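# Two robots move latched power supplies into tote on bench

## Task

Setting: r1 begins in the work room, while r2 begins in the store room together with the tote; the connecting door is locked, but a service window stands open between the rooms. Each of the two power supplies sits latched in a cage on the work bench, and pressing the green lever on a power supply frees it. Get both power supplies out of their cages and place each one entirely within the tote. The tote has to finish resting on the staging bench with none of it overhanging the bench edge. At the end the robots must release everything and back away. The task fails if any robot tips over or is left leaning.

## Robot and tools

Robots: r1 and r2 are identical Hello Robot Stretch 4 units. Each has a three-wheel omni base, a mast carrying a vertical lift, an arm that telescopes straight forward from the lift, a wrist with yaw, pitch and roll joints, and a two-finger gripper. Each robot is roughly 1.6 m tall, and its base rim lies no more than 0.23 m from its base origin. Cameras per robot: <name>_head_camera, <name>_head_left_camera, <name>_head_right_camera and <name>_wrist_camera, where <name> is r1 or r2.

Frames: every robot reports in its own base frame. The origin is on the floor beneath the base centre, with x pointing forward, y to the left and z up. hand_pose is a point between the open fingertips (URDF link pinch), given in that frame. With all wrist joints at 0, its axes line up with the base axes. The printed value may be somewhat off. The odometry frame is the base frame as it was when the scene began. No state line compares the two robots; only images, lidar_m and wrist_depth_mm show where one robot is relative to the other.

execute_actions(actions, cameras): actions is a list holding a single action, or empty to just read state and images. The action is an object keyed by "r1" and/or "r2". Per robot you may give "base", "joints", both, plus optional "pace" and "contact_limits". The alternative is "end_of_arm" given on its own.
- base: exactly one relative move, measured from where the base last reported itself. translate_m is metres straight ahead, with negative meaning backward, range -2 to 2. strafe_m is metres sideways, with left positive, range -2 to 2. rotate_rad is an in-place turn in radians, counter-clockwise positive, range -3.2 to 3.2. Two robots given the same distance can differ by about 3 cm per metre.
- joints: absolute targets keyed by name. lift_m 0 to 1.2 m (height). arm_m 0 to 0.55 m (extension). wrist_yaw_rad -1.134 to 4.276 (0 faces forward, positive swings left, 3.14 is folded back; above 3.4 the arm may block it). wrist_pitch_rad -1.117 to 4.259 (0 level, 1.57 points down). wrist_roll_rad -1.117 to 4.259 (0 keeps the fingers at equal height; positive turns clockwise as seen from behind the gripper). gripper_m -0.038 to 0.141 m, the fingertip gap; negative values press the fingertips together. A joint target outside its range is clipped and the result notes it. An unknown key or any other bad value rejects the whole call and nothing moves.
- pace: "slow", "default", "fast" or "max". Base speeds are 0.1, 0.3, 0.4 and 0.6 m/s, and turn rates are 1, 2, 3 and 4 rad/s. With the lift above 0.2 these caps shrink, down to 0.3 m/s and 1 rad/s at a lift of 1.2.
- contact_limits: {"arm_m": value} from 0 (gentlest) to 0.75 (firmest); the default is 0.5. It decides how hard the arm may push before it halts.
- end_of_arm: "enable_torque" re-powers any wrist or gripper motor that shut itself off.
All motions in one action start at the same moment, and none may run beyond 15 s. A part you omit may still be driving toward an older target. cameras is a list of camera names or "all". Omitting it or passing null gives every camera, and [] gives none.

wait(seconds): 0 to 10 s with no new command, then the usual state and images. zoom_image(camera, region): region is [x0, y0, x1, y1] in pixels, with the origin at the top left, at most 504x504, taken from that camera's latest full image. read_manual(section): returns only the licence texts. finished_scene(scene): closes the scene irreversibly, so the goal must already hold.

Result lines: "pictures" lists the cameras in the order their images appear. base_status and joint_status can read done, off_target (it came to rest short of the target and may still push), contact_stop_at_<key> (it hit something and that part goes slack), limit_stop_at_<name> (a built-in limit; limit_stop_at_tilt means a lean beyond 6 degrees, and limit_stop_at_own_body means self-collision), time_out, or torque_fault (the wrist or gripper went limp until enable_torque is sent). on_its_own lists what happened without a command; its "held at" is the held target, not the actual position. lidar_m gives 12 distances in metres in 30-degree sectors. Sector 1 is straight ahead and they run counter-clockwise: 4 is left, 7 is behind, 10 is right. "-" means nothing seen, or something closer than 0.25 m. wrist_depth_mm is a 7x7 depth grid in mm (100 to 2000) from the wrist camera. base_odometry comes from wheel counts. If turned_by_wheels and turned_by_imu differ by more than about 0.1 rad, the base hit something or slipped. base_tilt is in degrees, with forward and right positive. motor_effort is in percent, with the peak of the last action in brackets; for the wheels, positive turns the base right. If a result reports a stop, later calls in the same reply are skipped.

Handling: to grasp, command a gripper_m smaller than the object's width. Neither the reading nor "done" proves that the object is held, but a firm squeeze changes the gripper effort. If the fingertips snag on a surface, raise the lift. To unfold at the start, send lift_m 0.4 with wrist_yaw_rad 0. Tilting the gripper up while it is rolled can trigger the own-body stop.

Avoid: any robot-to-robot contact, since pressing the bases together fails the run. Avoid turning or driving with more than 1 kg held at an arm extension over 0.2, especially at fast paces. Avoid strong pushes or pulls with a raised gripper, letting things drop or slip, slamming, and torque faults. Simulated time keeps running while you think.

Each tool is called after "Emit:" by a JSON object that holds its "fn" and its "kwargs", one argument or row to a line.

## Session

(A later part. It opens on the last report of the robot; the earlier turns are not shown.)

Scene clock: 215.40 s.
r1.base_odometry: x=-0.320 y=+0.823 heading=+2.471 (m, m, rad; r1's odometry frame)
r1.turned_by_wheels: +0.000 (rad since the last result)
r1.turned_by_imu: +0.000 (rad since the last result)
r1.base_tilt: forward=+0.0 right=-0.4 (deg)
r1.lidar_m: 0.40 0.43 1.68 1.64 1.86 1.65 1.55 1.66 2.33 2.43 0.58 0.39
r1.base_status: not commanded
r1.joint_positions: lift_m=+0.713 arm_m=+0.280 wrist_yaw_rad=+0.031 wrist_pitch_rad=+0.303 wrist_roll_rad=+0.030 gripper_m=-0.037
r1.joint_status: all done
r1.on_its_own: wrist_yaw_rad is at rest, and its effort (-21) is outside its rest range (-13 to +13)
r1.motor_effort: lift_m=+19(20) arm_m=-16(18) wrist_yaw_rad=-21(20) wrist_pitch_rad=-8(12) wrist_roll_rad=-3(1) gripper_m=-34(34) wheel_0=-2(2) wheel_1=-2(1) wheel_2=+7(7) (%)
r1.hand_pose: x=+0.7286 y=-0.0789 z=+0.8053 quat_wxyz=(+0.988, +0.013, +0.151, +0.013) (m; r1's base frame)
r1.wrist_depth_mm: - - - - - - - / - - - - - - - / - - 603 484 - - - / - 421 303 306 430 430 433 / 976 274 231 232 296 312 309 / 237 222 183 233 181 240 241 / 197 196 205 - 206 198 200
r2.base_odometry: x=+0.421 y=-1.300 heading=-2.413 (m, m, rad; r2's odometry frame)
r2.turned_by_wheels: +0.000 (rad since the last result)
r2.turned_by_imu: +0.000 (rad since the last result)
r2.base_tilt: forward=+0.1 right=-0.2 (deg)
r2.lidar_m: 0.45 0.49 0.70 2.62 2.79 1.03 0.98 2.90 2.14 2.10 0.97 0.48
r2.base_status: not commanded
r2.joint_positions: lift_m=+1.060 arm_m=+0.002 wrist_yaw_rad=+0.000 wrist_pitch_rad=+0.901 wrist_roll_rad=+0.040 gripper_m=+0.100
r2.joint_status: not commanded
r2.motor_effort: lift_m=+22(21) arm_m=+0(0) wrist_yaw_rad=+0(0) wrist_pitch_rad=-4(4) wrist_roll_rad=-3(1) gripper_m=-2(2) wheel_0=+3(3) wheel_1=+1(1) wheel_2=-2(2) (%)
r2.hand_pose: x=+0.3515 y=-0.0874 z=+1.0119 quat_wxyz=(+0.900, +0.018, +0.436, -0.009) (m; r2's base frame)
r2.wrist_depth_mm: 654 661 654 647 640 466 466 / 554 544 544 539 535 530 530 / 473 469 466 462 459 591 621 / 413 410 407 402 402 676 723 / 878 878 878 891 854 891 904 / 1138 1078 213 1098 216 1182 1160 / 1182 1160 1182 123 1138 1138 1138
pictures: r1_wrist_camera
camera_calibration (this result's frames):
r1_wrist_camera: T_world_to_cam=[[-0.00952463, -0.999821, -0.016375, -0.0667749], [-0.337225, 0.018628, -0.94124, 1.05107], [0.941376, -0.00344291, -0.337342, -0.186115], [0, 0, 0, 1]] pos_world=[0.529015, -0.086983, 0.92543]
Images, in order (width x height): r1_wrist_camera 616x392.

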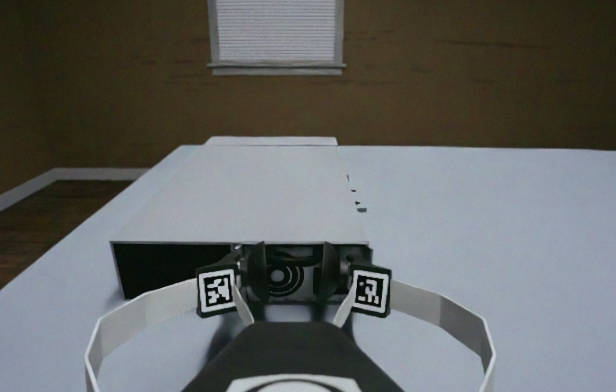

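Emit:
{"fn": "execute_actions", "kwargs": {
  "actions": [
    {"r1":{"joints":{"arm_m":0.262,"gripper_m":0.03},"pace":"slow"}}
  ],
  "cameras": []
}}

Emit:
{"fn": "execute_actions", "kwargs": {
  "actions": [
    {"r1":{"joints":{"arm_m":0.245}}}
  ],
  "cameras": []
}}

Emit:
{"fn": "execute_actions", "kwargs": {
  "actions": [
    {"r1":{"base":{"strafe_m":-0.010},"joints":{"gripper_m":0.058,"wrist_roll_rad":0.15,"wrist_yaw_rad":0.03,"lift_m":0.712}}}
  ],
  "cameras": []
}}

Emit:
{"fn": "execute_actions", "kwargs": {
  "actions": [
    {"r1":{"joints":{"arm_m":0.263},"contact_limits":{"arm_m":0.2}}}
  ],
  "cameras": ["r1_wrist_camera"]
}}

Emit:
{"fn": "zoom_image", "kwargs": {
  "camera": "r1_wrist_camera",
  "region": [170, 180, 430, 340]
}}

Scene clock: 218.43 s.
r1.base_odometry: x=-0.320 y=+0.823 heading=+2.471 (m, m, rad; r1's odometry frame)
r1.turned_by_wheels: +0.000 (rad since the last result)
r1.turned_by_imu: +0.000 (rad since the last result)
r1.base_tilt: forward=-0.1 right=-0.4 (deg)
r1.lidar_m: 0.40 0.41 1.68 1.63 1.89 1.62 1.58 1.65 2.31 2.44 0.57 0.42
r1.base_status: not commanded
r1.joint_positions: lift_m=+0.713 arm_m=+0.263 wrist_yaw_rad=+0.021 wrist_pitch_rad=+0.304 wrist_roll_rad=+0.030 gripper_m=+0.030
r1.joint_status: all done
r1.motor_effort: lift_m=+19(19) arm_m=-6(16) wrist_yaw_rad=+7(21) wrist_pitch_rad=-13(23) wrist_roll_rad=-1(2) gripper_m=+0(34) wheel_0=+0(2) wheel_1=-1(2) wheel_2=-2(7) (%)
r1.hand_pose: x=+0.7109 y=-0.0817 z=+0.8049 quat_wxyz=(+0.988, +0.013, +0.152, +0.008) (m; r1's base frame)
r1.wrist_depth_mm: - - - - - - - / - - - - - - - / - - 480 609 - - - / - 421 303 303 430 433 433 / 314 290 251 236 310 312 310 / 237 240 187 190 182 244 242 / 198 191 204 - 200 198 202
r2.base_odometry: x=+0.421 y=-1.300 heading=-2.413 (m, m, rad; r2's odometry frame)
r2.turned_by_wheels: +0.000 (rad since the last result)
r2.turned_by_imu: +0.001 (rad since the last result)
r2.base_tilt: forward=+0.1 right=-0.2 (deg)
r2.lidar_m: 0.45 0.49 0.73 2.62 2.75 1.02 1.00 2.90 2.15 2.10 0.96 0.48
r2.base_status: not commanded
r2.joint_positions: lift_m=+1.060 arm_m=+0.002 wrist_yaw_rad=+0.000 wrist_pitch_rad=+0.901 wrist_roll_rad=+0.040 gripper_m=+0.100
r2.joint_status: not commanded
r2.motor_effort: lift_m=+21(21) arm_m=-1(0) wrist_yaw_rad=+0(0) wrist_pitch_rad=-5(5) wrist_roll_rad=+0(1) gripper_m=-1(1) wheel_0=+3(3) wheel_1=+1(1) wheel_2=-1(2) (%)
r2.hand_pose: x=+0.3515 y=-0.0874 z=+1.0119 quat_wxyz=(+0.900, +0.018, +0.436, -0.009) (m; r2's base frame)
r2.wrist_depth_mm: 668 661 661 647 640 466 469 / 554 549 544 539 530 530 535 / 469 469 466 462 459 597 621 / 410 407 404 404 399 683 732 / 866 878 878 878 866 891 904 / 1138 1078 213 1098 216 1160 1160 / 1182 1160 1160 123 1160 1118 1138
pictures: none
No camera images: the call's "cameras" was empty. Leave "cameras" out to get every camera's image.

Scene clock: 219.13 s.
r1.base_odometry: x=-0.320 y=+0.823 heading=+2.471 (m, m, rad; r1's odometry frame)
r1.turned_by_wheels: +0.000 (rad since the last result)
r1.turned_by_imu: +0.000 (rad since the last result)
r1.base_tilt: forward=-0.1 right=-0.4 (deg)
r1.lidar_m: 0.39 0.39 1.71 1.64 1.89 1.66 1.56 1.64 2.31 2.44 0.58 0.43
r1.base_status: not commanded
r1.joint_positions: lift_m=+0.713 arm_m=+0.247 wrist_yaw_rad=+0.024 wrist_pitch_rad=+0.303 wrist_roll_rad=+0.030 gripper_m=+0.030
r1.joint_status: all done
r1.motor_effort: lift_m=+19(19) arm_m=-9(11) wrist_yaw_rad=+0(16) wrist_pitch_rad=-8(15) wrist_roll_rad=+1(0) gripper_m=-5(3) wheel_0=+0(1) wheel_1=+0(1) wheel_2=+0(3) (%)
r1.hand_pose: x=+0.6949 y=-0.0808 z=+0.8053 quat_wxyz=(+0.988, +0.013, +0.151, +0.010) (m; r1's base frame)
r1.wrist_depth_mm: - - - - - - - / - - - - - - - / - - 609 559 - - - / - 430 304 307 436 436 442 / 338 294 278 265 315 314 314 / 239 242 193 225 189 243 244 / 199 194 207 - 202 200 203
r2.base_odometry: x=+0.421 y=-1.300 heading=-2.413 (m, m, rad; r2's odometry frame)
r2.turned_by_wheels: +0.000 (rad since the last result)
r2.turned_by_imu: +0.000 (rad since the last result)
r2.base_tilt: forward=+0.1 right=-0.1 (deg)
r2.lidar_m: 0.46 0.50 0.73 2.63 2.74 1.04 0.99 2.88 2.12 2.09 0.96 0.50
r2.base_status: not commanded
r2.joint_positions: lift_m=+1.060 arm_m=+0.002 wrist_yaw_rad=+0.000 wrist_pitch_rad=+0.901 wrist_roll_rad=+0.040 gripper_m=+0.100
r2.joint_status: not commanded
r2.motor_effort: lift_m=+22(21) arm_m=-1(0) wrist_yaw_rad=+0(0) wrist_pitch_rad=-5(4) wrist_roll_rad=-1(2) gripper_m=-2(1) wheel_0=+3(3) wheel_1=+1(1) wheel_2=-1(2) (%)
r2.hand_pose: x=+0.3515 y=-0.0874 z=+1.0119 quat_wxyz=(+0.900, +0.018, +0.436, -0.009) (m; r2's base frame)
r2.wrist_depth_mm: 661 668 654 654 640 462 469 / 554 549 544 544 535 530 535 / 469 466 466 459 459 591 615 / 410 410 404 402 399 676 732 / 878 866 878 891 854 904 917 / 1118 1078 213 1098 216 1182 1160 / 1182 1138 1160 123 1138 1118 1138
pictures: none
No camera images: the call's "cameras" was empty. Leave "cameras" out to get every camera's image.

Scene clock: 220.17 s.
r1.base_odometry: x=-0.313 y=+0.830 heading=+2.471 (m, m, rad; r1's odometry frame)
r1.turned_by_wheels: +0.000 (rad since the last result)
r1.turned_by_imu: +0.000 (rad since the last result)
r1.base_tilt: forward=+0.0 right=-0.3 (deg)
r1.lidar_m: 0.39 0.42 1.71 1.66 1.87 1.63 1.57 1.65 2.29 2.42 0.54 0.42
r1.base_status: done
r1.joint_positions: lift_m=+0.712 arm_m=+0.247 wrist_yaw_rad=+0.030 wrist_pitch_rad=+0.302 wrist_roll_rad=+0.150 gripper_m=+0.058
r1.joint_status: all done
r1.motor_effort: lift_m=+17(17) arm_m=-9(9) wrist_yaw_rad=-1(2) wrist_pitch_rad=-8(8) wrist_roll_rad=+1(1) gripper_m=-3(3) wheel_0=-1(6) wheel_1=+2(5) wheel_2=+0(0) (%)
r1.hand_pose: x=+0.6953 y=-0.0792 z=+0.8045 quat_wxyz=(+0.986, +0.072, +0.151, +0.003) (m; r1's base frame)
r1.wrist_depth_mm: - - - - - - - / - - - - - - - / - - - 585 603 554 525 / - 525 320 309 394 373 357 / - 307 266 267 290 281 268 / 271 260 198 234 213 223 216 / 219 210 213 - 196 183 185
r2.base_odometry: x=+0.421 y=-1.300 heading=-2.413 (m, m, rad; r2's odometry frame)
r2.turned_by_wheels: +0.000 (rad since the last result)
r2.turned_by_imu: +0.000 (rad since the last result)
r2.base_tilt: forward=+0.1 right=-0.3 (deg)
r2.lidar_m: 0.47 0.50 0.73 2.62 2.78 1.05 0.99 2.88 2.17 2.10 0.96 0.49
r2.base_status: not commanded
r2.joint_positions: lift_m=+1.060 arm_m=+0.002 wrist_yaw_rad=+0.000 wrist_pitch_rad=+0.901 wrist_roll_rad=+0.040 gripper_m=+0.100
r2.joint_status: not commanded
r2.motor_effort: lift_m=+21(21) arm_m=-1(0) wrist_yaw_rad=+0(0) wrist_pitch_rad=-5(4) wrist_roll_rad=+0(0) gripper_m=+0(2) wheel_0=+3(3) wheel_1=+1(1) wheel_2=-2(2) (%)
r2.hand_pose: x=+0.3515 y=-0.0874 z=+1.0119 quat_wxyz=(+0.900, +0.018, +0.436, -0.009) (m; r2's base frame)
r2.wrist_depth_mm: 661 661 654 647 640 466 473 / 549 544 544 539 535 530 525 / 466 469 466 462 459 597 615 / 410 407 404 402 399 683 732 / 866 878 891 891 854 891 891 / 1118 1098 213 1098 216 1182 1160 / 1182 1160 1160 123 1160 1138 1138
pictures: none
No camera images: the call's "cameras" was empty. Leave "cameras" out to get every camera's image.

Scene clock: 220.87 s.
r1.base_odometry: x=-0.313 y=+0.830 heading=+2.471 (m, m, rad; r1's odometry frame)
r1.turned_by_wheels: +0.000 (rad since the last result)
r1.turned_by_imu: +0.000 (rad since the last result)
r1.base_tilt: forward=-0.1 right=-0.3 (deg)
r1.lidar_m: 0.39 0.43 1.70 1.66 1.88 1.65 1.58 1.66 2.29 2.43 0.57 0.41
r1.base_status: not commanded
r1.joint_positions: lift_m=+0.712 arm_m=+0.261 wrist_yaw_rad=+0.030 wrist_pitch_rad=+0.302 wrist_roll_rad=+0.150 gripper_m=+0.058
r1.joint_status: all done
r1.motor_effort: lift_m=+17(17) arm_m=+9(9) wrist_yaw_rad=-2(1) wrist_pitch_rad=-9(8) wrist_roll_rad=-1(1) gripper_m=-1(3) wheel_0=-1(1) wheel_1=+2(2) wheel_2=+0(0) (%)
r1.contact_limits: arm_m 0.2
r1.hand_pose: x=+0.7102 y=-0.0791 z=+0.8045 quat_wxyz=(+0.986, +0.072, +0.151, +0.004) (m; r1's base frame)
r1.wrist_depth_mm: - - - - - - - / - - - - - - - / - - - 585 609 554 525 / - 530 324 307 397 370 355 / - 297 249 250 290 279 268 / 270 259 198 234 213 224 216 / 220 210 214 - 196 183 185
r2.base_odometry: x=+0.421 y=-1.300 heading=-2.413 (m, m, rad; r2's odometry frame)
r2.turned_by_wheels: +0.000 (rad since the last result)
r2.turned_by_imu: +0.000 (rad since the last result)
r2.base_tilt: forward=+0.2 right=-0.2 (deg)
r2.lidar_m: 0.46 0.50 0.70 2.61 2.77 1.03 0.99 2.88 2.15 2.10 0.97 0.48
r2.base_status: not commanded
r2.joint_positions: lift_m=+1.060 arm_m=+0.002 wrist_yaw_rad=+0.000 wrist_pitch_rad=+0.901 wrist_roll_rad=+0.040 gripper_m=+0.100
r2.joint_status: not commanded
r2.motor_effort: lift_m=+22(22) arm_m=-1(0) wrist_yaw_rad=+1(0) wrist_pitch_rad=-5(4) wrist_roll_rad=+0(1) gripper_m=-1(2) wheel_0=+3(3) wheel_1=+1(1) wheel_2=-1(2) (%)
r2.hand_pose: x=+0.3515 y=-0.0874 z=+1.0119 quat_wxyz=(+0.900, +0.018, +0.436, -0.009) (m; r2's base frame)
r2.wrist_depth_mm: 661 661 661 654 647 469 469 / 554 549 549 544 535 525 530 / 473 469 466 462 459 591 621 / 410 410 404 404 402 683 741 / 866 878 891 891 842 917 904 / 1118 1078 213 1098 216 1160 1160 / 1160 1138 1182 123 1138 1160 1138
pictures: r1_wrist_camera
camera_calibration (this result's frames):
r1_wrist_camera: T_world_to_cam=[[-0.0458721, -0.990459, -0.129951, 0.0507981], [-0.337549, 0.137805, -0.931166, 1.0457], [0.940189, 0.00115021, -0.34065, -0.165231], [0, 0, 0, 1]] pos_world=[0.510656, -0.0935994, 0.92404]
Images, in order (width x height): r1_wrist_camera 616x392.

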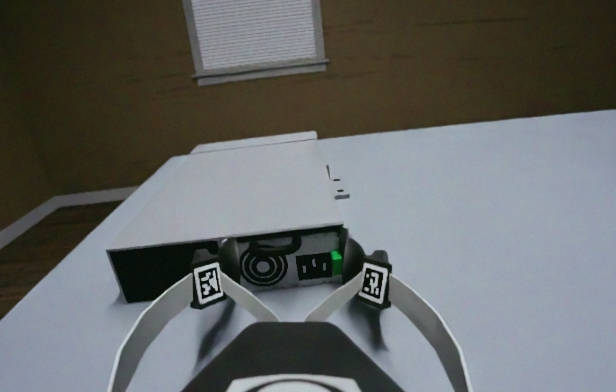

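Region (170, 180, 430, 340) of r1_wrist_camera's 616x392 image, scaled by 1.938; it fills the top 310 rows of this view, and the rest is white.

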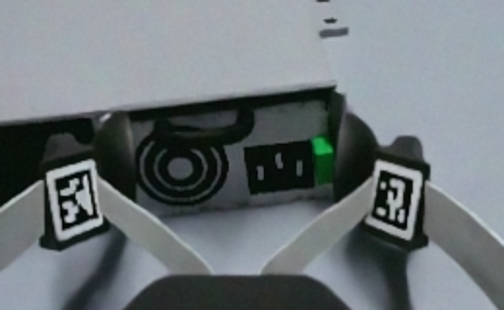

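Emit:
{"fn": "execute_actions", "kwargs": {
  "actions": [
    {"r1":{"base":{"strafe_m":0.003},"joints":{"gripper_m":0.04}}}
  ],
  "cameras": []
}}

Emit:
{"fn": "execute_actions", "kwargs": {
  "actions": [
    {"r1":{"joints":{"gripper_m":0.028,"arm_m":0.268}}}
  ],
  "cameras": []
}}

Emit:
{"fn": "execute_actions", "kwargs": {
  "actions": [
    {"r1":{"joints":{"gripper_m":0.02,"arm_m":0.274}}}
  ],
  "cameras": ["r1_wrist_camera"]
}}

Emit:
{"fn": "zoom_image", "kwargs": {
  "camera": "r1_wrist_camera",
  "region": [170, 180, 430, 340]
}}

Scene clock: 222.03 s.
r1.base_odometry: x=-0.315 y=+0.828 heading=+2.471 (m, m, rad; r1's odometry frame)
r1.turned_by_wheels: +0.000 (rad since the last result)
r1.turned_by_imu: +0.000 (rad since the last result)
r1.base_tilt: forward=+0.0 right=-0.4 (deg)
r1.lidar_m: 0.39 0.41 1.71 1.63 1.92 1.65 1.56 1.64 2.30 2.41 0.58 0.41
r1.base_status: done
r1.joint_positions: lift_m=+0.712 arm_m=+0.261 wrist_yaw_rad=+0.026 wrist_pitch_rad=+0.302 wrist_roll_rad=+0.150 gripper_m=+0.040
r1.joint_status: all done
r1.motor_effort: lift_m=+17(17) arm_m=+9(9) wrist_yaw_rad=+9(9) wrist_pitch_rad=-8(7) wrist_roll_rad=+1(1) gripper_m=-6(6) wheel_0=-2(4) wheel_1=+0(9) wheel_2=-1(1) (%)
r1.hand_pose: x=+0.7099 y=-0.0801 z=+0.8045 quat_wxyz=(+0.986, +0.072, +0.151, +0.002) (m; r1's base frame)
r1.wrist_depth_mm: - - - - - - - / - - - - - - - / - - - 585 609 554 525 / - 535 320 307 399 373 355 / - 297 252 253 291 278 268 / 271 259 196 233 198 224 216 / 219 208 213 - 198 184 185
r2.base_odometry: x=+0.421 y=-1.300 heading=-2.413 (m, m, rad; r2's odometry frame)
r2.turned_by_wheels: +0.000 (rad since the last result)
r2.turned_by_imu: +0.000 (rad since the last result)
r2.base_tilt: forward=+0.1 right=-0.2 (deg)
r2.lidar_m: 0.46 0.49 0.72 2.63 2.77 0.99 1.00 2.89 2.11 2.08 0.96 0.50
r2.base_status: not commanded
r2.joint_positions: lift_m=+1.060 arm_m=+0.002 wrist_yaw_rad=+0.000 wrist_pitch_rad=+0.901 wrist_roll_rad=+0.040 gripper_m=+0.100
r2.joint_status: not commanded
r2.motor_effort: lift_m=+22(22) arm_m=+0(0) wrist_yaw_rad=+0(0) wrist_pitch_rad=-5(4) wrist_roll_rad=+0(1) gripper_m=+0(1) wheel_0=+3(3) wheel_1=+1(1) wheel_2=-2(1) (%)
r2.hand_pose: x=+0.3515 y=-0.0874 z=+1.0119 quat_wxyz=(+0.900, +0.018, +0.436, -0.009) (m; r2's base frame)
r2.wrist_depth_mm: 668 661 661 654 640 466 466 / 554 549 544 539 539 525 535 / 469 469 466 462 459 597 609 / 410 407 407 404 402 676 732 / 878 891 891 891 866 904 904 / 1138 1078 214 1078 216 1160 1138 / 1182 1160 1160 123 1160 1138 1138
pictures: none
No camera images: the call's "cameras" was empty. Leave "cameras" out to get every camera's image.

Scene clock: 222.80 s.
r1.base_odometry: x=-0.315 y=+0.828 heading=+2.471 (m, m, rad; r1's odometry frame)
r1.turned_by_wheels: +0.000 (rad since the last result)
r1.turned_by_imu: +0.000 (rad since the last result)
r1.base_tilt: forward=-0.1 right=-0.4 (deg)
r1.lidar_m: 0.36 0.40 1.68 1.67 1.90 1.65 1.57 1.65 2.28 2.43 0.56 0.41
r1.base_status: not commanded
r1.joint_positions: lift_m=+0.712 arm_m=+0.266 wrist_yaw_rad=+0.026 wrist_pitch_rad=+0.304 wrist_roll_rad=+0.150 gripper_m=+0.028
r1.joint_status: all done
r1.motor_effort: lift_m=+17(17) arm_m=+10(11) wrist_yaw_rad=+11(15) wrist_pitch_rad=-11(11) wrist_roll_rad=+0(2) gripper_m=-11(14) wheel_0=-2(2) wheel_1=+0(0) wheel_2=-3(3) (%)
r1.hand_pose: x=+0.7146 y=-0.0802 z=+0.8042 quat_wxyz=(+0.986, +0.072, +0.152, +0.002) (m; r1's base frame)
r1.wrist_depth_mm: - - - - - - - / - - - - - - - / - - - 580 609 554 521 / - 521 317 307 392 368 353 / - 294 249 246 293 278 268 / 268 256 195 232 189 222 214 / 216 207 213 - 195 181 185
r2.base_odometry: x=+0.421 y=-1.300 heading=-2.413 (m, m, rad; r2's odometry frame)
r2.turned_by_wheels: +0.000 (rad since the last result)
r2.turned_by_imu: +0.000 (rad since the last result)
r2.base_tilt: forward=+0.1 right=-0.2 (deg)
r2.lidar_m: 0.44 0.49 0.71 2.61 2.77 1.00 1.00 2.87 2.16 2.08 0.97 0.48
r2.base_status: not commanded
r2.joint_positions: lift_m=+1.060 arm_m=+0.002 wrist_yaw_rad=+0.000 wrist_pitch_rad=+0.901 wrist_roll_rad=+0.040 gripper_m=+0.100
r2.joint_status: not commanded
r2.motor_effort: lift_m=+21(22) arm_m=+0(0) wrist_yaw_rad=+0(0) wrist_pitch_rad=-5(5) wrist_roll_rad=-2(1) gripper_m=-1(0) wheel_0=+3(3) wheel_1=+1(1) wheel_2=-1(2) (%)
r2.hand_pose: x=+0.3515 y=-0.0874 z=+1.0119 quat_wxyz=(+0.900, +0.018, +0.436, -0.009) (m; r2's base frame)
r2.wrist_depth_mm: 668 661 661 654 640 466 466 / 549 549 544 539 535 525 530 / 469 469 466 462 459 597 621 / 410 407 404 404 399 676 732 / 878 878 891 891 854 891 891 / 1118 1078 214 1098 216 1182 1182 / 1182 1138 1160 123 1138 1138 1138
pictures: none
No camera images: the call's "cameras" was empty. Leave "cameras" out to get every camera's image.

Scene clock: 223.50 s.
r1.base_odometry: x=-0.315 y=+0.828 heading=+2.471 (m, m, rad; r1's odometry frame)
r1.turned_by_wheels: +0.000 (rad since the last result)
r1.turned_by_imu: +0.000 (rad since the last result)
r1.base_tilt: forward=-0.1 right=-0.4 (deg)
r1.lidar_m: 0.40 0.42 1.69 1.68 1.89 1.65 1.58 1.66 2.30 2.43 0.59 0.40
r1.base_status: not commanded
r1.joint_positions: lift_m=+0.712 arm_m=+0.272 wrist_yaw_rad=+0.027 wrist_pitch_rad=+0.305 wrist_roll_rad=+0.150 gripper_m=+0.020
r1.joint_status: all done
r1.motor_effort: lift_m=+17(17) arm_m=+12(14) wrist_yaw_rad=+7(13) wrist_pitch_rad=-17(16) wrist_roll_rad=-1(0) gripper_m=-12(12) wheel_0=+1(2) wheel_1=+2(2) wheel_2=-3(4) (%)
r1.hand_pose: x=+0.7201 y=-0.0799 z=+0.8037 quat_wxyz=(+0.986, +0.072, +0.153, +0.002) (m; r1's base frame)
r1.wrist_depth_mm: - - - - - - - / - - - - - - - / - - - 580 591 549 508 / - 517 314 303 392 368 349 / - 276 244 241 287 276 267 / 267 249 194 232 189 221 213 / 217 208 212 - 195 182 183
r2.base_odometry: x=+0.421 y=-1.300 heading=-2.413 (m, m, rad; r2's odometry frame)
r2.turned_by_wheels: +0.000 (rad since the last result)
r2.turned_by_imu: +0.000 (rad since the last result)
r2.base_tilt: forward=+0.1 right=-0.2 (deg)
r2.lidar_m: 0.46 0.49 0.71 2.62 2.80 1.03 1.00 2.85 2.17 2.09 0.97 0.48
r2.base_status: not commanded
r2.joint_positions: lift_m=+1.060 arm_m=+0.002 wrist_yaw_rad=+0.000 wrist_pitch_rad=+0.901 wrist_roll_rad=+0.040 gripper_m=+0.100
r2.joint_status: not commanded
r2.motor_effort: lift_m=+21(21) arm_m=+0(0) wrist_yaw_rad=+0(0) wrist_pitch_rad=-4(5) wrist_roll_rad=+0(1) gripper_m=-1(3) wheel_0=+3(3) wheel_1=+1(1) wheel_2=-2(2) (%)
r2.hand_pose: x=+0.3515 y=-0.0874 z=+1.0119 quat_wxyz=(+0.900, +0.018, +0.436, -0.009) (m; r2's base frame)
r2.wrist_depth_mm: 661 661 654 647 647 466 466 / 549 549 549 539 535 530 535 / 473 466 466 459 459 591 615 / 413 407 404 402 399 668 732 / 878 878 878 891 854 891 904 / 1118 1060 214 1098 216 1160 1182 / 1160 1160 1160 123 1160 1138 1138
pictures: r1_wrist_camera
camera_calibration (this result's frames):
r1_wrist_camera: T_world_to_cam=[[-0.0490747, -0.990332, -0.129743, 0.0525061], [-0.339941, 0.138706, -0.930162, 1.04936], [0.939165, -0.00154231, -0.343462, -0.172002], [0, 0, 0, 1]] pos_world=[0.520837, -0.0938195, 0.923814]
Images, in order (width x height): r1_wrist_camera 616x392.

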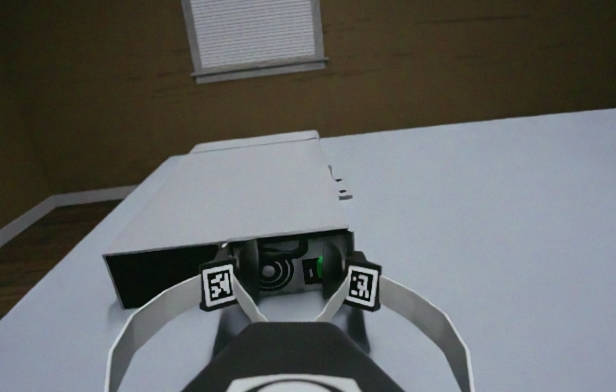

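Region (170, 180, 430, 340) of r1_wrist_camera's 616x392 image, scaled by 1.938; it fills the top 310 rows of this view, and the rest is white.

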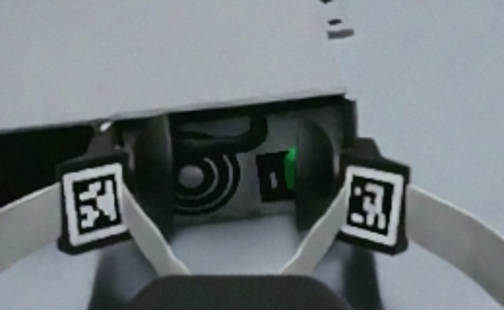

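Emit:
{"fn": "execute_actions", "kwargs": {
  "actions": [
    {"r1":{"joints":{"gripper_m":0.005,"arm_m":0.276}}}
  ],
  "cameras": []
}}

Emit:
{"fn": "execute_actions", "kwargs": {
  "actions": [
    {"r1":{"joints":{"gripper_m":-0.012,"arm_m":0.280,"lift_m":0.711}}}
  ],
  "cameras": []
}}

Emit:
{"fn": "execute_actions", "kwargs": {
  "actions": [
    {"r1":{"joints":{"gripper_m":-0.038,"arm_m":0.283}}}
  ],
  "cameras": ["r1_wrist_camera"]
}}

Emit:
{"fn": "zoom_image", "kwargs": {
  "camera": "r1_wrist_camera",
  "region": [170, 180, 430, 340]
}}

Scene clock: 224.60 s.
r1.base_odometry: x=-0.315 y=+0.828 heading=+2.471 (m, m, rad; r1's odometry frame)
r1.turned_by_wheels: +0.000 (rad since the last result)
r1.turned_by_imu: +0.000 (rad since the last result)
r1.base_tilt: forward=+0.0 right=-0.3 (deg)
r1.lidar_m: 0.38 0.42 1.70 1.68 1.91 1.64 1.57 1.65 2.33 2.44 0.56 0.40
r1.base_status: not commanded
r1.joint_positions: lift_m=+0.712 arm_m=+0.274 wrist_yaw_rad=+0.029 wrist_pitch_rad=+0.306 wrist_roll_rad=+0.150 gripper_m=+0.005
r1.joint_status: all done
r1.motor_effort: lift_m=+17(17) arm_m=+10(13) wrist_yaw_rad=+1(10) wrist_pitch_rad=-19(20) wrist_roll_rad=+1(1) gripper_m=-20(22) wheel_0=+1(1) wheel_1=+2(2) wheel_2=-3(4) (%)
r1.hand_pose: x=+0.7226 y=-0.0793 z=+0.8034 quat_wxyz=(+0.986, +0.072, +0.153, +0.003) (m; r1's base frame)
r1.wrist_depth_mm: - - - - - - - / - - - - - - - / - - - 559 585 539 508 / - 517 310 298 392 364 349 / - 274 238 239 289 274 265 / 266 236 187 231 186 219 213 / 216 206 211 - 195 180 183
r2.base_odometry: x=+0.421 y=-1.300 heading=-2.413 (m, m, rad; r2's odometry frame)
r2.turned_by_wheels: +0.000 (rad since the last result)
r2.turned_by_imu: +0.000 (rad since the last result)
r2.base_tilt: forward=+0.1 right=-0.2 (deg)
r2.lidar_m: 0.46 0.50 0.72 2.62 2.76 1.03 1.00 2.90 2.16 2.09 0.97 0.50
r2.base_status: not commanded
r2.joint_positions: lift_m=+1.060 arm_m=+0.002 wrist_yaw_rad=+0.000 wrist_pitch_rad=+0.901 wrist_roll_rad=+0.040 gripper_m=+0.100
r2.joint_status: not commanded
r2.motor_effort: lift_m=+21(21) arm_m=+0(0) wrist_yaw_rad=+0(0) wrist_pitch_rad=-4(4) wrist_roll_rad=-1(0) gripper_m=-1(2) wheel_0=+3(3) wheel_1=+1(1) wheel_2=-1(2) (%)
r2.hand_pose: x=+0.3515 y=-0.0874 z=+1.0119 quat_wxyz=(+0.900, +0.018, +0.436, -0.009) (m; r2's base frame)
r2.wrist_depth_mm: 661 661 661 640 647 469 466 / 554 544 544 539 535 530 530 / 473 469 466 462 462 597 615 / 413 407 407 404 399 676 732 / 878 878 878 891 854 904 904 / 1118 1078 213 1098 216 1182 1160 / 1160 1160 1160 123 1160 1138 1138
pictures: none
No camera images: the call's "cameras" was empty. Leave "cameras" out to get every camera's image.

Scene clock: 225.43 s.
r1.base_odometry: x=-0.315 y=+0.828 heading=+2.471 (m, m, rad; r1's odometry frame)
r1.turned_by_wheels: +0.000 (rad since the last result)
r1.turned_by_imu: +0.000 (rad since the last result)
r1.base_tilt: forward=-0.1 right=-0.4 (deg)
r1.lidar_m: 0.37 0.41 1.69 1.66 1.89 1.63 1.57 1.67 2.29 2.43 0.58 0.41
r1.base_status: not commanded
r1.joint_positions: lift_m=+0.711 arm_m=+0.278 wrist_yaw_rad=+0.030 wrist_pitch_rad=+0.307 wrist_roll_rad=+0.150 gripper_m=-0.011
r1.joint_status: all done
r1.motor_effort: lift_m=+18(17) arm_m=+9(15) wrist_yaw_rad=+0(10) wrist_pitch_rad=-21(22) wrist_roll_rad=+1(1) gripper_m=-26(26) wheel_0=+2(2) wheel_1=+2(2) wheel_2=-2(5) (%)
r1.hand_pose: x=+0.7267 y=-0.0792 z=+0.8023 quat_wxyz=(+0.986, +0.072, +0.153, +0.003) (m; r1's base frame)
r1.wrist_depth_mm: - - - - - - - / - - - - - - - / - - - 554 591 530 508 / - 508 307 293 387 362 342 / - 264 237 235 283 272 263 / 264 229 200 229 187 215 211 / 214 204 210 - 193 178 181
r2.base_odometry: x=+0.421 y=-1.300 heading=-2.413 (m, m, rad; r2's odometry frame)
r2.turned_by_wheels: +0.000 (rad since the last result)
r2.turned_by_imu: +0.000 (rad since the last result)
r2.base_tilt: forward=+0.1 right=-0.2 (deg)
r2.lidar_m: 0.46 0.50 0.71 2.64 2.78 1.00 0.99 2.91 2.16 2.09 0.98 0.48
r2.base_status: not commanded
r2.joint_positions: lift_m=+1.060 arm_m=+0.002 wrist_yaw_rad=+0.000 wrist_pitch_rad=+0.901 wrist_roll_rad=+0.040 gripper_m=+0.100
r2.joint_status: not commanded
r2.motor_effort: lift_m=+21(21) arm_m=-1(0) wrist_yaw_rad=+0(0) wrist_pitch_rad=-4(5) wrist_roll_rad=-1(0) gripper_m=-1(2) wheel_0=+3(3) wheel_1=+1(1) wheel_2=-2(2) (%)
r2.hand_pose: x=+0.3515 y=-0.0874 z=+1.0119 quat_wxyz=(+0.900, +0.018, +0.436, -0.009) (m; r2's base frame)
r2.wrist_depth_mm: 661 661 661 654 640 469 469 / 549 549 549 539 535 530 530 / 473 469 466 462 459 597 615 / 413 410 404 404 402 676 732 / 878 891 878 891 854 904 917 / 1118 1078 214 1118 216 1160 1160 / 1182 1182 1160 123 1160 1138 1160
pictures: none
No camera images: the call's "cameras" was empty. Leave "cameras" out to get every camera's image.

Scene clock: 226.37 s.
r1.base_odometry: x=-0.315 y=+0.828 heading=+2.471 (m, m, rad; r1's odometry frame)
r1.turned_by_wheels: +0.000 (rad since the last result)
r1.turned_by_imu: +0.000 (rad since the last result)
r1.base_tilt: forward=+0.0 right=-0.4 (deg)
r1.lidar_m: 0.38 0.43 1.70 1.67 1.88 1.65 1.58 1.67 2.31 2.44 0.56 0.41
r1.base_status: not commanded
r1.joint_positions: lift_m=+0.711 arm_m=+0.282 wrist_yaw_rad=+0.034 wrist_pitch_rad=+0.305 wrist_roll_rad=+0.149 gripper_m=-0.037
r1.joint_status: all done
r1.motor_effort: lift_m=+18(19) arm_m=+6(14) wrist_yaw_rad=-13(12) wrist_pitch_rad=-16(23) wrist_roll_rad=+1(1) gripper_m=-33(31) wheel_0=+1(1) wheel_1=+1(2) wheel_2=+2(3) (%)
r1.hand_pose: x=+0.7308 y=-0.0781 z=+0.8026 quat_wxyz=(+0.986, +0.071, +0.153, +0.005) (m; r1's base frame)
r1.wrist_depth_mm: - - - - - - - / - - - - - - - / - - - 554 585 535 504 / - 512 307 290 382 364 345 / - 263 232 230 282 273 263 / 264 165 194 230 180 206 211 / 211 206 209 - 193 182 181
r2.base_odometry: x=+0.421 y=-1.300 heading=-2.413 (m, m, rad; r2's odometry frame)
r2.turned_by_wheels: +0.000 (rad since the last result)
r2.turned_by_imu: +0.000 (rad since the last result)
r2.base_tilt: forward=+0.1 right=-0.2 (deg)
r2.lidar_m: 0.45 0.49 0.72 2.61 2.76 1.04 0.99 2.88 2.16 2.09 0.96 0.48
r2.base_status: not commanded
r2.joint_positions: lift_m=+1.060 arm_m=+0.002 wrist_yaw_rad=+0.000 wrist_pitch_rad=+0.901 wrist_roll_rad=+0.040 gripper_m=+0.100
r2.joint_status: not commanded
r2.motor_effort: lift_m=+21(21) arm_m=+0(0) wrist_yaw_rad=+0(0) wrist_pitch_rad=-4(5) wrist_roll_rad=+0(1) gripper_m=-1(1) wheel_0=+3(3) wheel_1=+1(1) wheel_2=-2(1) (%)
r2.hand_pose: x=+0.3515 y=-0.0874 z=+1.0119 quat_wxyz=(+0.900, +0.018, +0.436, -0.009) (m; r2's base frame)
r2.wrist_depth_mm: 668 661 654 647 654 466 469 / 549 549 544 544 535 530 535 / 469 466 462 462 455 597 621 / 413 407 407 402 399 676 732 / 878 891 891 891 866 904 917 / 1118 1078 214 1098 216 1160 1182 / 1160 1138 1182 123 1160 1138 1138
pictures: r1_wrist_camera
camera_calibration (this result's frames):
r1_wrist_camera: T_world_to_cam=[[-0.0424821, -0.990675, -0.129453, 0.0496078], [-0.340667, 0.136168, -0.930271, 1.05215], [0.939224, 0.00458042, -0.343275, -0.182102], [0, 0, 0, 1]] pos_world=[0.531574, -0.0932895, 0.922692]
Images, in order (width x height): r1_wrist_camera 616x392.

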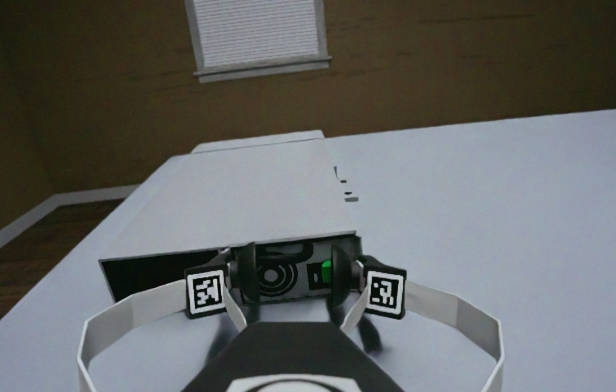

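Region (170, 180, 430, 340) of r1_wrist_camera's 616x392 image, scaled by 1.938; it fills the top 310 rows of this view, and the rest is white.

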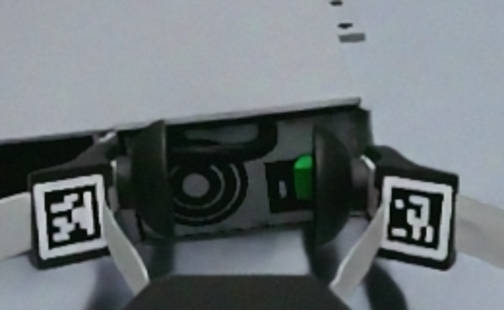

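Emit:
{"fn": "execute_actions", "kwargs": {
  "actions": [
    {"r1":{"base":{"strafe_m":-0.005},"joints":{"arm_m":0.279}}}
  ],
  "cameras": ["r1_wrist_camera"]
}}

Emit:
{"fn": "zoom_image", "kwargs": {
  "camera": "r1_wrist_camera",
  "region": [170, 180, 430, 340]
}}

Scene clock: 227.13 s.
r1.base_odometry: x=-0.312 y=+0.832 heading=+2.472 (m, m, rad; r1's odometry frame)
r1.turned_by_wheels: +0.001 (rad since the last result)
r1.turned_by_imu: +0.001 (rad since the last result)
r1.base_tilt: forward=+0.0 right=-0.4 (deg)
r1.lidar_m: 0.37 0.43 1.73 1.66 1.91 1.65 1.57 1.67 2.29 2.41 0.54 0.40
r1.base_status: done
r1.joint_positions: lift_m=+0.711 arm_m=+0.281 wrist_yaw_rad=+0.037 wrist_pitch_rad=+0.305 wrist_roll_rad=+0.149 gripper_m=-0.037
r1.joint_status: all done
r1.on_its_own: wrist_yaw_rad is at rest, and its effort (-22) is outside its rest range (-13 to +13)
r1.motor_effort: lift_m=+19(19) arm_m=-12(12) wrist_yaw_rad=-22(22) wrist_pitch_rad=-14(15) wrist_roll_rad=+2(1) gripper_m=-33(34) wheel_0=+1(5) wheel_1=+2(4) wheel_2=+5(6) (%)
r1.hand_pose: x=+0.7302 y=-0.0772 z=+0.8026 quat_wxyz=(+0.986, +0.071, +0.153, +0.007) (m; r1's base frame)
r1.wrist_depth_mm: - - - - - - - / - - - - - - - / - - - 559 591 535 504 / - 517 309 291 387 362 345 / - 263 231 230 282 273 260 / 265 166 202 233 181 208 211 / 211 206 208 - 193 179 181
r2.base_odometry: x=+0.421 y=-1.300 heading=-2.413 (m, m, rad; r2's odometry frame)
r2.turned_by_wheels: +0.000 (rad since the last result)
r2.turned_by_imu: +0.000 (rad since the last result)
r2.base_tilt: forward=+0.1 right=-0.2 (deg)
r2.lidar_m: 0.46 0.50 0.71 2.61 2.77 1.03 1.00 2.87 2.13 2.09 0.96 0.44
r2.base_status: not commanded
r2.joint_positions: lift_m=+1.060 arm_m=+0.002 wrist_yaw_rad=+0.000 wrist_pitch_rad=+0.901 wrist_roll_rad=+0.040 gripper_m=+0.100
r2.joint_status: not commanded
r2.motor_effort: lift_m=+21(22) arm_m=-1(1) wrist_yaw_rad=+0(0) wrist_pitch_rad=-5(4) wrist_roll_rad=+1(1) gripper_m=-2(1) wheel_0=+3(3) wheel_1=+1(1) wheel_2=-2(2) (%)
r2.hand_pose: x=+0.3515 y=-0.0874 z=+1.0119 quat_wxyz=(+0.900, +0.018, +0.436, -0.009) (m; r2's base frame)
r2.wrist_depth_mm: 661 661 647 654 640 469 469 / 549 549 544 539 535 525 530 / 473 469 462 462 459 597 621 / 410 410 407 402 402 683 732 / 878 878 891 904 866 891 904 / 1138 1078 213 1098 216 1182 1160 / 1182 1160 1138 123 1138 1118 1138
pictures: r1_wrist_camera
camera_calibration (this result's frames):
r1_wrist_camera: T_world_to_cam=[[-0.0392273, -0.990813, -0.129423, 0.048074], [-0.341083, 0.135021, -0.930286, 1.05206], [0.939214, 0.00765143, -0.343246, -0.181351], [0, 0, 0, 1]] pos_world=[0.531051, -0.0930296, 0.922687]
Images, in order (width x height): r1_wrist_camera 616x392.

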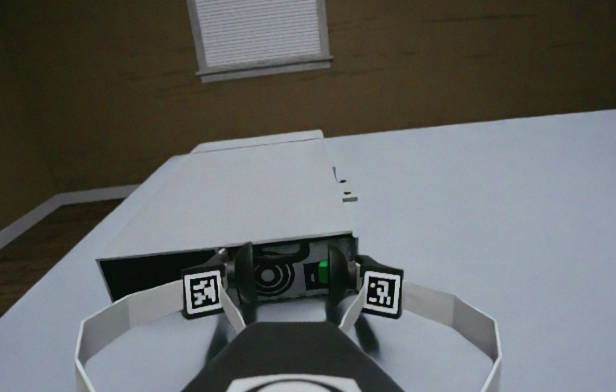

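Region (170, 180, 430, 340) of r1_wrist_camera's 616x392 image, scaled by 1.938; it fills the top 310 rows of this view, and the rest is white.

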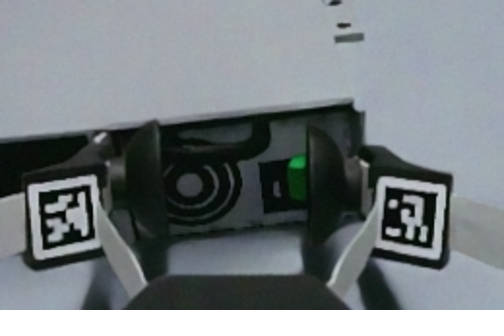

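Emit:
{"fn": "execute_actions", "kwargs": {
  "actions": [
    {"r1":{"base":{"strafe_m":-0.004},"joints":{"arm_m":0.2765}}}
  ],
  "cameras": ["r1_wrist_camera"]
}}

Emit:
{"fn": "zoom_image", "kwargs": {
  "camera": "r1_wrist_camera",
  "region": [170, 180, 430, 340]
}}

Scene clock: 227.80 s.
r1.base_odometry: x=-0.310 y=+0.835 heading=+2.473 (m, m, rad; r1's odometry frame)
r1.turned_by_wheels: +0.001 (rad since the last result)
r1.turned_by_imu: +0.002 (rad since the last result)
r1.base_tilt: forward=-0.1 right=-0.4 (deg)
r1.lidar_m: 0.39 0.42 1.72 1.67 1.93 1.63 1.57 1.65 2.30 2.43 0.57 0.42
r1.base_status: done
r1.joint_positions: lift_m=+0.711 arm_m=+0.278 wrist_yaw_rad=+0.041 wrist_pitch_rad=+0.305 wrist_roll_rad=+0.150 gripper_m=-0.037
r1.joint_status: all done
r1.on_its_own: wrist_yaw_rad is at rest, and its effort (-33) is outside its rest range (-13 to +13)
r1.motor_effort: lift_m=+19(19) arm_m=-9(14) wrist_yaw_rad=-33(34) wrist_pitch_rad=-15(16) wrist_roll_rad=-2(1) gripper_m=-29(34) wheel_0=+8(7) wheel_1=+2(4) wheel_2=+6(5) (%)
r1.hand_pose: x=+0.7275 y=-0.0761 z=+0.8027 quat_wxyz=(+0.986, +0.071, +0.153, +0.009) (m; r1's base frame)
r1.wrist_depth_mm: - - - - - - - / - - - - - - - / - - - 559 580 535 500 / - - 310 290 384 362 343 / - 264 235 232 282 271 262 / 265 165 198 224 183 216 211 / 211 206 209 - 193 179 181
r2.base_odometry: x=+0.421 y=-1.300 heading=-2.413 (m, m, rad; r2's odometry frame)
r2.turned_by_wheels: +0.000 (rad since the last result)
r2.turned_by_imu: +0.000 (rad since the last result)
r2.base_tilt: forward=+0.1 right=-0.2 (deg)
r2.lidar_m: 0.46 0.49 0.69 2.63 2.77 1.04 1.00 2.90 2.14 2.07 0.95 0.48
r2.base_status: not commanded
r2.joint_positions: lift_m=+1.060 arm_m=+0.002 wrist_yaw_rad=+0.000 wrist_pitch_rad=+0.901 wrist_roll_rad=+0.040 gripper_m=+0.100
r2.joint_status: not commanded
r2.motor_effort: lift_m=+22(22) arm_m=+0(0) wrist_yaw_rad=+0(0) wrist_pitch_rad=-4(5) wrist_roll_rad=-1(1) gripper_m=-1(2) wheel_0=+3(3) wheel_1=+1(1) wheel_2=-2(2) (%)
r2.hand_pose: x=+0.3515 y=-0.0874 z=+1.0119 quat_wxyz=(+0.900, +0.018, +0.436, -0.009) (m; r2's base frame)
r2.wrist_depth_mm: 668 661 654 654 640 466 473 / 554 549 544 539 539 530 535 / 473 469 466 462 459 591 615 / 413 410 407 402 399 676 732 / 878 866 878 891 866 904 891 / 1118 1060 213 1098 216 1160 1160 / 1182 1160 1160 123 1160 1118 1138
pictures: r1_wrist_camera
camera_calibration (this result's frames):
r1_wrist_camera: T_world_to_cam=[[-0.0354437, -0.990889, -0.129937, 0.0467207], [-0.341476, 0.134201, -0.93026, 1.05123], [0.939222, 0.0113983, -0.343121, -0.178657], [0, 0, 0, 1]] pos_world=[0.528425, -0.092745, 0.92269]
Images, in order (width x height): r1_wrist_camera 616x392.

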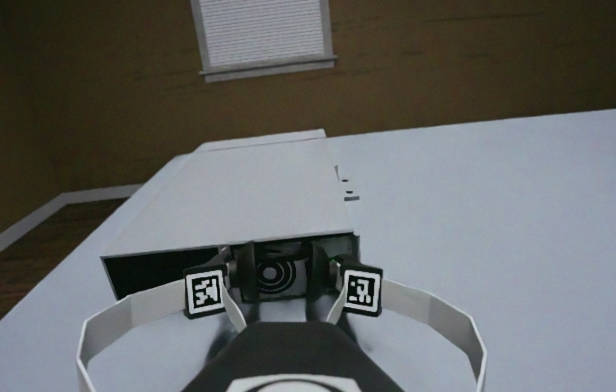

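Region (170, 180, 430, 340) of r1_wrist_camera's 616x392 image, scaled by 1.938; it fills the top 310 rows of this view, and the rest is white.

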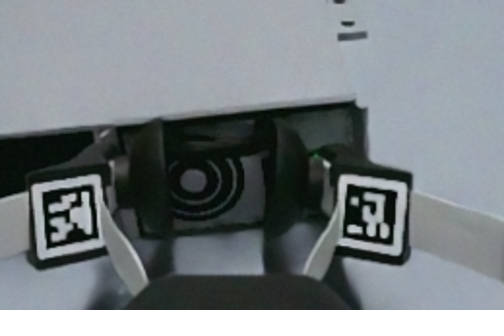

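Emit:
{"fn": "execute_actions", "kwargs": {
  "actions": [
    {"r1":{"base":{"strafe_m":0.013},"joints":{"gripper_m":-0.015,"arm_m":0.274}}}
  ],
  "cameras": []
}}

Emit:
{"fn": "execute_actions", "kwargs": {
  "actions": [
    {"r1":{"joints":{"gripper_m":0.01,"arm_m":0.270}}}
  ],
  "cameras": []
}}

Emit:
{"fn": "execute_actions", "kwargs": {
  "actions": [
    {"r1":{"joints":{"gripper_m":0.03,"arm_m":0.265}}}
  ],
  "cameras": []
}}

Emit:
{"fn": "execute_actions", "kwargs": {
  "actions": [
    {"r1":{"joints":{"arm_m":0.235,"wrist_roll_rad":0.03,"lift_m":0.715}}}
  ],
  "cameras": ["r1_wrist_camera"]
}}

Emit:
{"fn": "zoom_image", "kwargs": {
  "camera": "r1_wrist_camera",
  "region": [170, 180, 430, 340]
}}

Scene clock: 228.93 s.
r1.base_odometry: x=-0.318 y=+0.825 heading=+2.473 (m, m, rad; r1's odometry frame)
r1.turned_by_wheels: +0.000 (rad since the last result)
r1.turned_by_imu: +0.000 (rad since the last result)
r1.base_tilt: forward=-0.1 right=-0.4 (deg)
r1.lidar_m: 0.37 0.42 1.68 1.65 1.89 1.66 1.56 1.65 2.32 2.45 0.56 0.41
r1.base_status: done
r1.joint_positions: lift_m=+0.711 arm_m=+0.275 wrist_yaw_rad=+0.029 wrist_pitch_rad=+0.304 wrist_roll_rad=+0.150 gripper_m=-0.014
r1.joint_status: all done
r1.motor_effort: lift_m=+18(19) arm_m=-5(9) wrist_yaw_rad=+3(34) wrist_pitch_rad=-14(15) wrist_roll_rad=+0(2) gripper_m=-21(27) wheel_0=+3(7) wheel_1=+0(7) wheel_2=-2(7) (%)
r1.hand_pose: x=+0.7235 y=-0.0795 z=+0.8029 quat_wxyz=(+0.986, +0.072, +0.152, +0.003) (m; r1's base frame)
r1.wrist_depth_mm: - - - - - - - / - - - - - - - / - - - 512 597 554 512 / - - 315 296 389 368 349 / - 277 240 237 282 274 264 / 268 232 184 232 186 218 213 / 215 206 211 - 195 180 183
r2.base_odometry: x=+0.421 y=-1.300 heading=-2.413 (m, m, rad; r2's odometry frame)
r2.turned_by_wheels: +0.000 (rad since the last result)
r2.turned_by_imu: +0.000 (rad since the last result)
r2.base_tilt: forward=+0.1 right=-0.2 (deg)
r2.lidar_m: 0.46 0.49 0.73 2.62 2.77 1.01 0.99 2.85 2.16 2.10 0.98 0.49
r2.base_status: not commanded
r2.joint_positions: lift_m=+1.060 arm_m=+0.002 wrist_yaw_rad=+0.000 wrist_pitch_rad=+0.901 wrist_roll_rad=+0.040 gripper_m=+0.100
r2.joint_status: not commanded
r2.motor_effort: lift_m=+22(21) arm_m=+0(1) wrist_yaw_rad=+0(0) wrist_pitch_rad=-4(5) wrist_roll_rad=+1(0) gripper_m=-2(1) wheel_0=+3(3) wheel_1=+1(1) wheel_2=-2(1) (%)
r2.hand_pose: x=+0.3515 y=-0.0874 z=+1.0119 quat_wxyz=(+0.900, +0.018, +0.436, -0.009) (m; r2's base frame)
r2.wrist_depth_mm: 661 668 654 654 640 466 473 / 549 544 544 539 535 525 530 / 469 466 466 462 462 597 615 / 410 410 407 402 399 676 741 / 878 878 878 891 866 904 904 / 1118 1078 213 1098 216 1160 1160 / 1182 1138 1182 123 1160 1118 1138
pictures: none
No camera images: the call's "cameras" was empty. Leave "cameras" out to get every camera's image.

Scene clock: 229.87 s.
r1.base_odometry: x=-0.318 y=+0.825 heading=+2.473 (m, m, rad; r1's odometry frame)
r1.turned_by_wheels: +0.000 (rad since the last result)
r1.turned_by_imu: +0.000 (rad since the last result)
r1.base_tilt: forward=-0.1 right=-0.4 (deg)
r1.lidar_m: 0.40 0.43 1.70 1.66 1.90 1.64 1.57 1.66 2.31 2.43 0.57 0.41
r1.base_status: not commanded
r1.joint_positions: lift_m=+0.711 arm_m=+0.271 wrist_yaw_rad=+0.029 wrist_pitch_rad=+0.302 wrist_roll_rad=+0.150 gripper_m=+0.010
r1.joint_status: all done
r1.motor_effort: lift_m=+19(19) arm_m=-5(9) wrist_yaw_rad=+0(9) wrist_pitch_rad=-7(12) wrist_roll_rad=-1(0) gripper_m=-12(24) wheel_0=+3(3) wheel_1=+0(1) wheel_2=-2(2) (%)
r1.hand_pose: x=+0.7196 y=-0.0794 z=+0.8034 quat_wxyz=(+0.986, +0.072, +0.151, +0.003) (m; r1's base frame)
r1.wrist_depth_mm: - - - - - - - / - - - - - - - / - - - 569 609 554 517 / - - 320 297 394 370 353 / - 297 245 240 287 278 267 / 270 252 190 235 187 221 214 / 217 207 213 - 196 181 184
r2.base_odometry: x=+0.421 y=-1.300 heading=-2.413 (m, m, rad; r2's odometry frame)
r2.turned_by_wheels: +0.000 (rad since the last result)
r2.turned_by_imu: +0.000 (rad since the last result)
r2.base_tilt: forward=+0.1 right=-0.2 (deg)
r2.lidar_m: 0.43 0.49 0.70 2.63 2.80 1.03 0.97 2.90 2.17 2.09 0.97 0.49
r2.base_status: not commanded
r2.joint_positions: lift_m=+1.060 arm_m=+0.002 wrist_yaw_rad=+0.000 wrist_pitch_rad=+0.901 wrist_roll_rad=+0.040 gripper_m=+0.100
r2.joint_status: not commanded
r2.motor_effort: lift_m=+21(22) arm_m=-1(0) wrist_yaw_rad=+0(0) wrist_pitch_rad=-4(5) wrist_roll_rad=+1(1) gripper_m=-1(1) wheel_0=+3(3) wheel_1=+1(1) wheel_2=-1(1) (%)
r2.hand_pose: x=+0.3515 y=-0.0874 z=+1.0119 quat_wxyz=(+0.900, +0.018, +0.436, -0.009) (m; r2's base frame)
r2.wrist_depth_mm: 668 661 661 647 647 466 469 / 549 549 549 539 535 525 535 / 473 466 469 462 459 591 609 / 413 407 404 402 399 676 732 / 878 878 878 904 854 891 904 / 1138 1078 213 1098 216 1160 1160 / 1182 1160 1160 123 1160 1118 1160
pictures: none
No camera images: the call's "cameras" was empty. Leave "cameras" out to get every camera's image.

Scene clock: 230.80 s.
r1.base_odometry: x=-0.318 y=+0.825 heading=+2.473 (m, m, rad; r1's odometry frame)
r1.turned_by_wheels: +0.000 (rad since the last result)
r1.turned_by_imu: +0.000 (rad since the last result)
r1.base_tilt: forward=+0.0 right=-0.3 (deg)
r1.lidar_m: 0.40 0.42 1.71 1.65 1.90 1.63 1.59 1.67 2.30 2.43 0.56 0.42
r1.base_status: not commanded
r1.joint_positions: lift_m=+0.711 arm_m=+0.267 wrist_yaw_rad=+0.030 wrist_pitch_rad=+0.302 wrist_roll_rad=+0.150 gripper_m=+0.030
r1.joint_status: all done
r1.motor_effort: lift_m=+19(19) arm_m=-9(11) wrist_yaw_rad=-2(8) wrist_pitch_rad=-6(8) wrist_roll_rad=+0(1) gripper_m=-4(15) wheel_0=+3(3) wheel_1=+0(0) wheel_2=-1(2) (%)
r1.hand_pose: x=+0.7154 y=-0.0790 z=+0.8036 quat_wxyz=(+0.986, +0.072, +0.151, +0.004) (m; r1's base frame)
r1.wrist_depth_mm: - - - - - - - / - - - - - - - / - - - 580 603 554 521 / - - 319 298 394 368 349 / - 306 249 244 287 278 268 / 268 255 191 218 189 221 214 / 218 205 212 - 191 183 184
r2.base_odometry: x=+0.421 y=-1.300 heading=-2.413 (m, m, rad; r2's odometry frame)
r2.turned_by_wheels: +0.000 (rad since the last result)
r2.turned_by_imu: +0.000 (rad since the last result)
r2.base_tilt: forward=+0.1 right=-0.2 (deg)
r2.lidar_m: 0.42 0.51 0.73 2.64 2.78 1.03 0.97 2.87 2.17 2.09 0.97 0.47
r2.base_status: not commanded
r2.joint_positions: lift_m=+1.060 arm_m=+0.002 wrist_yaw_rad=+0.000 wrist_pitch_rad=+0.901 wrist_roll_rad=+0.040 gripper_m=+0.100
r2.joint_status: not commanded
r2.motor_effort: lift_m=+21(22) arm_m=-1(0) wrist_yaw_rad=+0(0) wrist_pitch_rad=-4(4) wrist_roll_rad=+1(0) gripper_m=-2(2) wheel_0=+3(3) wheel_1=+1(1) wheel_2=-1(2) (%)
r2.hand_pose: x=+0.3515 y=-0.0874 z=+1.0119 quat_wxyz=(+0.900, +0.018, +0.436, -0.009) (m; r2's base frame)
r2.wrist_depth_mm: 661 661 654 647 640 469 469 / 554 544 544 539 539 535 530 / 469 466 466 462 459 597 621 / 413 410 404 404 399 683 723 / 866 866 878 891 854 904 904 / 1118 1078 213 1098 216 1160 1160 / 1182 1138 1160 123 1160 1118 1160
pictures: none
No camera images: the call's "cameras" was empty. Leave "cameras" out to get every camera's image.

Scene clock: 231.63 s.
r1.base_odometry: x=-0.318 y=+0.825 heading=+2.473 (m, m, rad; r1's odometry frame)
r1.turned_by_wheels: +0.000 (rad since the last result)
r1.turned_by_imu: +0.000 (rad since the last result)
r1.base_tilt: forward=+0.0 right=-0.4 (deg)
r1.lidar_m: 0.37 0.42 1.70 1.64 1.86 1.67 1.56 1.67 2.29 2.44 0.55 0.42
r1.base_status: not commanded
r1.joint_positions: lift_m=+0.715 arm_m=+0.237 wrist_yaw_rad=+0.030 wrist_pitch_rad=+0.302 wrist_roll_rad=+0.030 gripper_m=+0.030
r1.joint_status: all done
r1.motor_effort: lift_m=+23(23) arm_m=-9(10) wrist_yaw_rad=-2(1) wrist_pitch_rad=-6(6) wrist_roll_rad=-3(5) gripper_m=-3(4) wheel_0=+3(3) wheel_1=-1(0) wheel_2=-1(1) (%)
r1.hand_pose: x=+0.6854 y=-0.0791 z=+0.8072 quat_wxyz=(+0.988, +0.013, +0.151, +0.013) (m; r1's base frame)
r1.wrist_depth_mm: - - - - - - - / - - - - - - - / - - 621 569 - - - / - 439 312 314 442 442 445 / 960 307 282 277 317 317 317 / 242 244 193 228 189 247 247 / 202 196 208 - 202 202 204
r2.base_odometry: x=+0.421 y=-1.300 heading=-2.413 (m, m, rad; r2's odometry frame)
r2.turned_by_wheels: +0.000 (rad since the last result)
r2.turned_by_imu: +0.000 (rad since the last result)
r2.base_tilt: forward=+0.1 right=-0.1 (deg)
r2.lidar_m: 0.44 0.52 0.72 2.63 2.79 1.04 1.00 2.89 2.16 2.11 0.98 0.50
r2.base_status: not commanded
r2.joint_positions: lift_m=+1.060 arm_m=+0.002 wrist_yaw_rad=+0.000 wrist_pitch_rad=+0.901 wrist_roll_rad=+0.040 gripper_m=+0.100
r2.joint_status: not commanded
r2.motor_effort: lift_m=+21(22) arm_m=-1(0) wrist_yaw_rad=+0(0) wrist_pitch_rad=-5(5) wrist_roll_rad=+1(0) gripper_m=-2(2) wheel_0=+3(3) wheel_1=+1(1) wheel_2=-1(1) (%)
r2.hand_pose: x=+0.3515 y=-0.0874 z=+1.0119 quat_wxyz=(+0.900, +0.018, +0.436, -0.009) (m; r2's base frame)
r2.wrist_depth_mm: 668 661 661 647 647 469 466 / 554 549 544 539 535 525 530 / 469 469 466 462 459 597 615 / 413 410 402 407 399 683 732 / 878 866 891 891 854 891 904 / 1138 1078 214 1098 216 1182 1182 / 1160 1138 1182 123 1160 1138 1160
pictures: r1_wrist_camera
camera_calibration (this result's frames):
r1_wrist_camera: T_world_to_cam=[[-0.0102341, -0.999809, -0.0166449, -0.0666271], [-0.336582, 0.0191188, -0.94146, 1.03809], [0.941598, -0.00403261, -0.336714, -0.14553], [0, 0, 0, 1]] pos_world=[0.485752, -0.0870483, 0.92721]
Images, in order (width x height): r1_wrist_camera 616x392.

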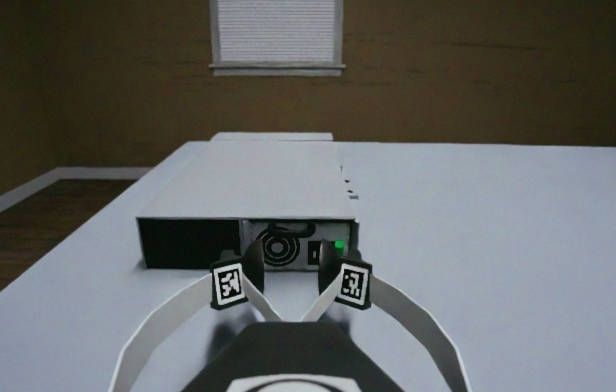

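Region (170, 180, 430, 340) of r1_wrist_camera's 616x392 image, scaled by 1.938; it fills the top 310 rows of this view, and the rest is white.

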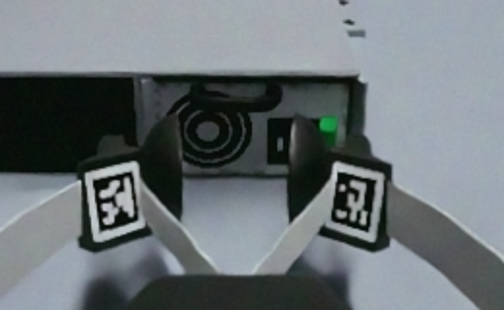

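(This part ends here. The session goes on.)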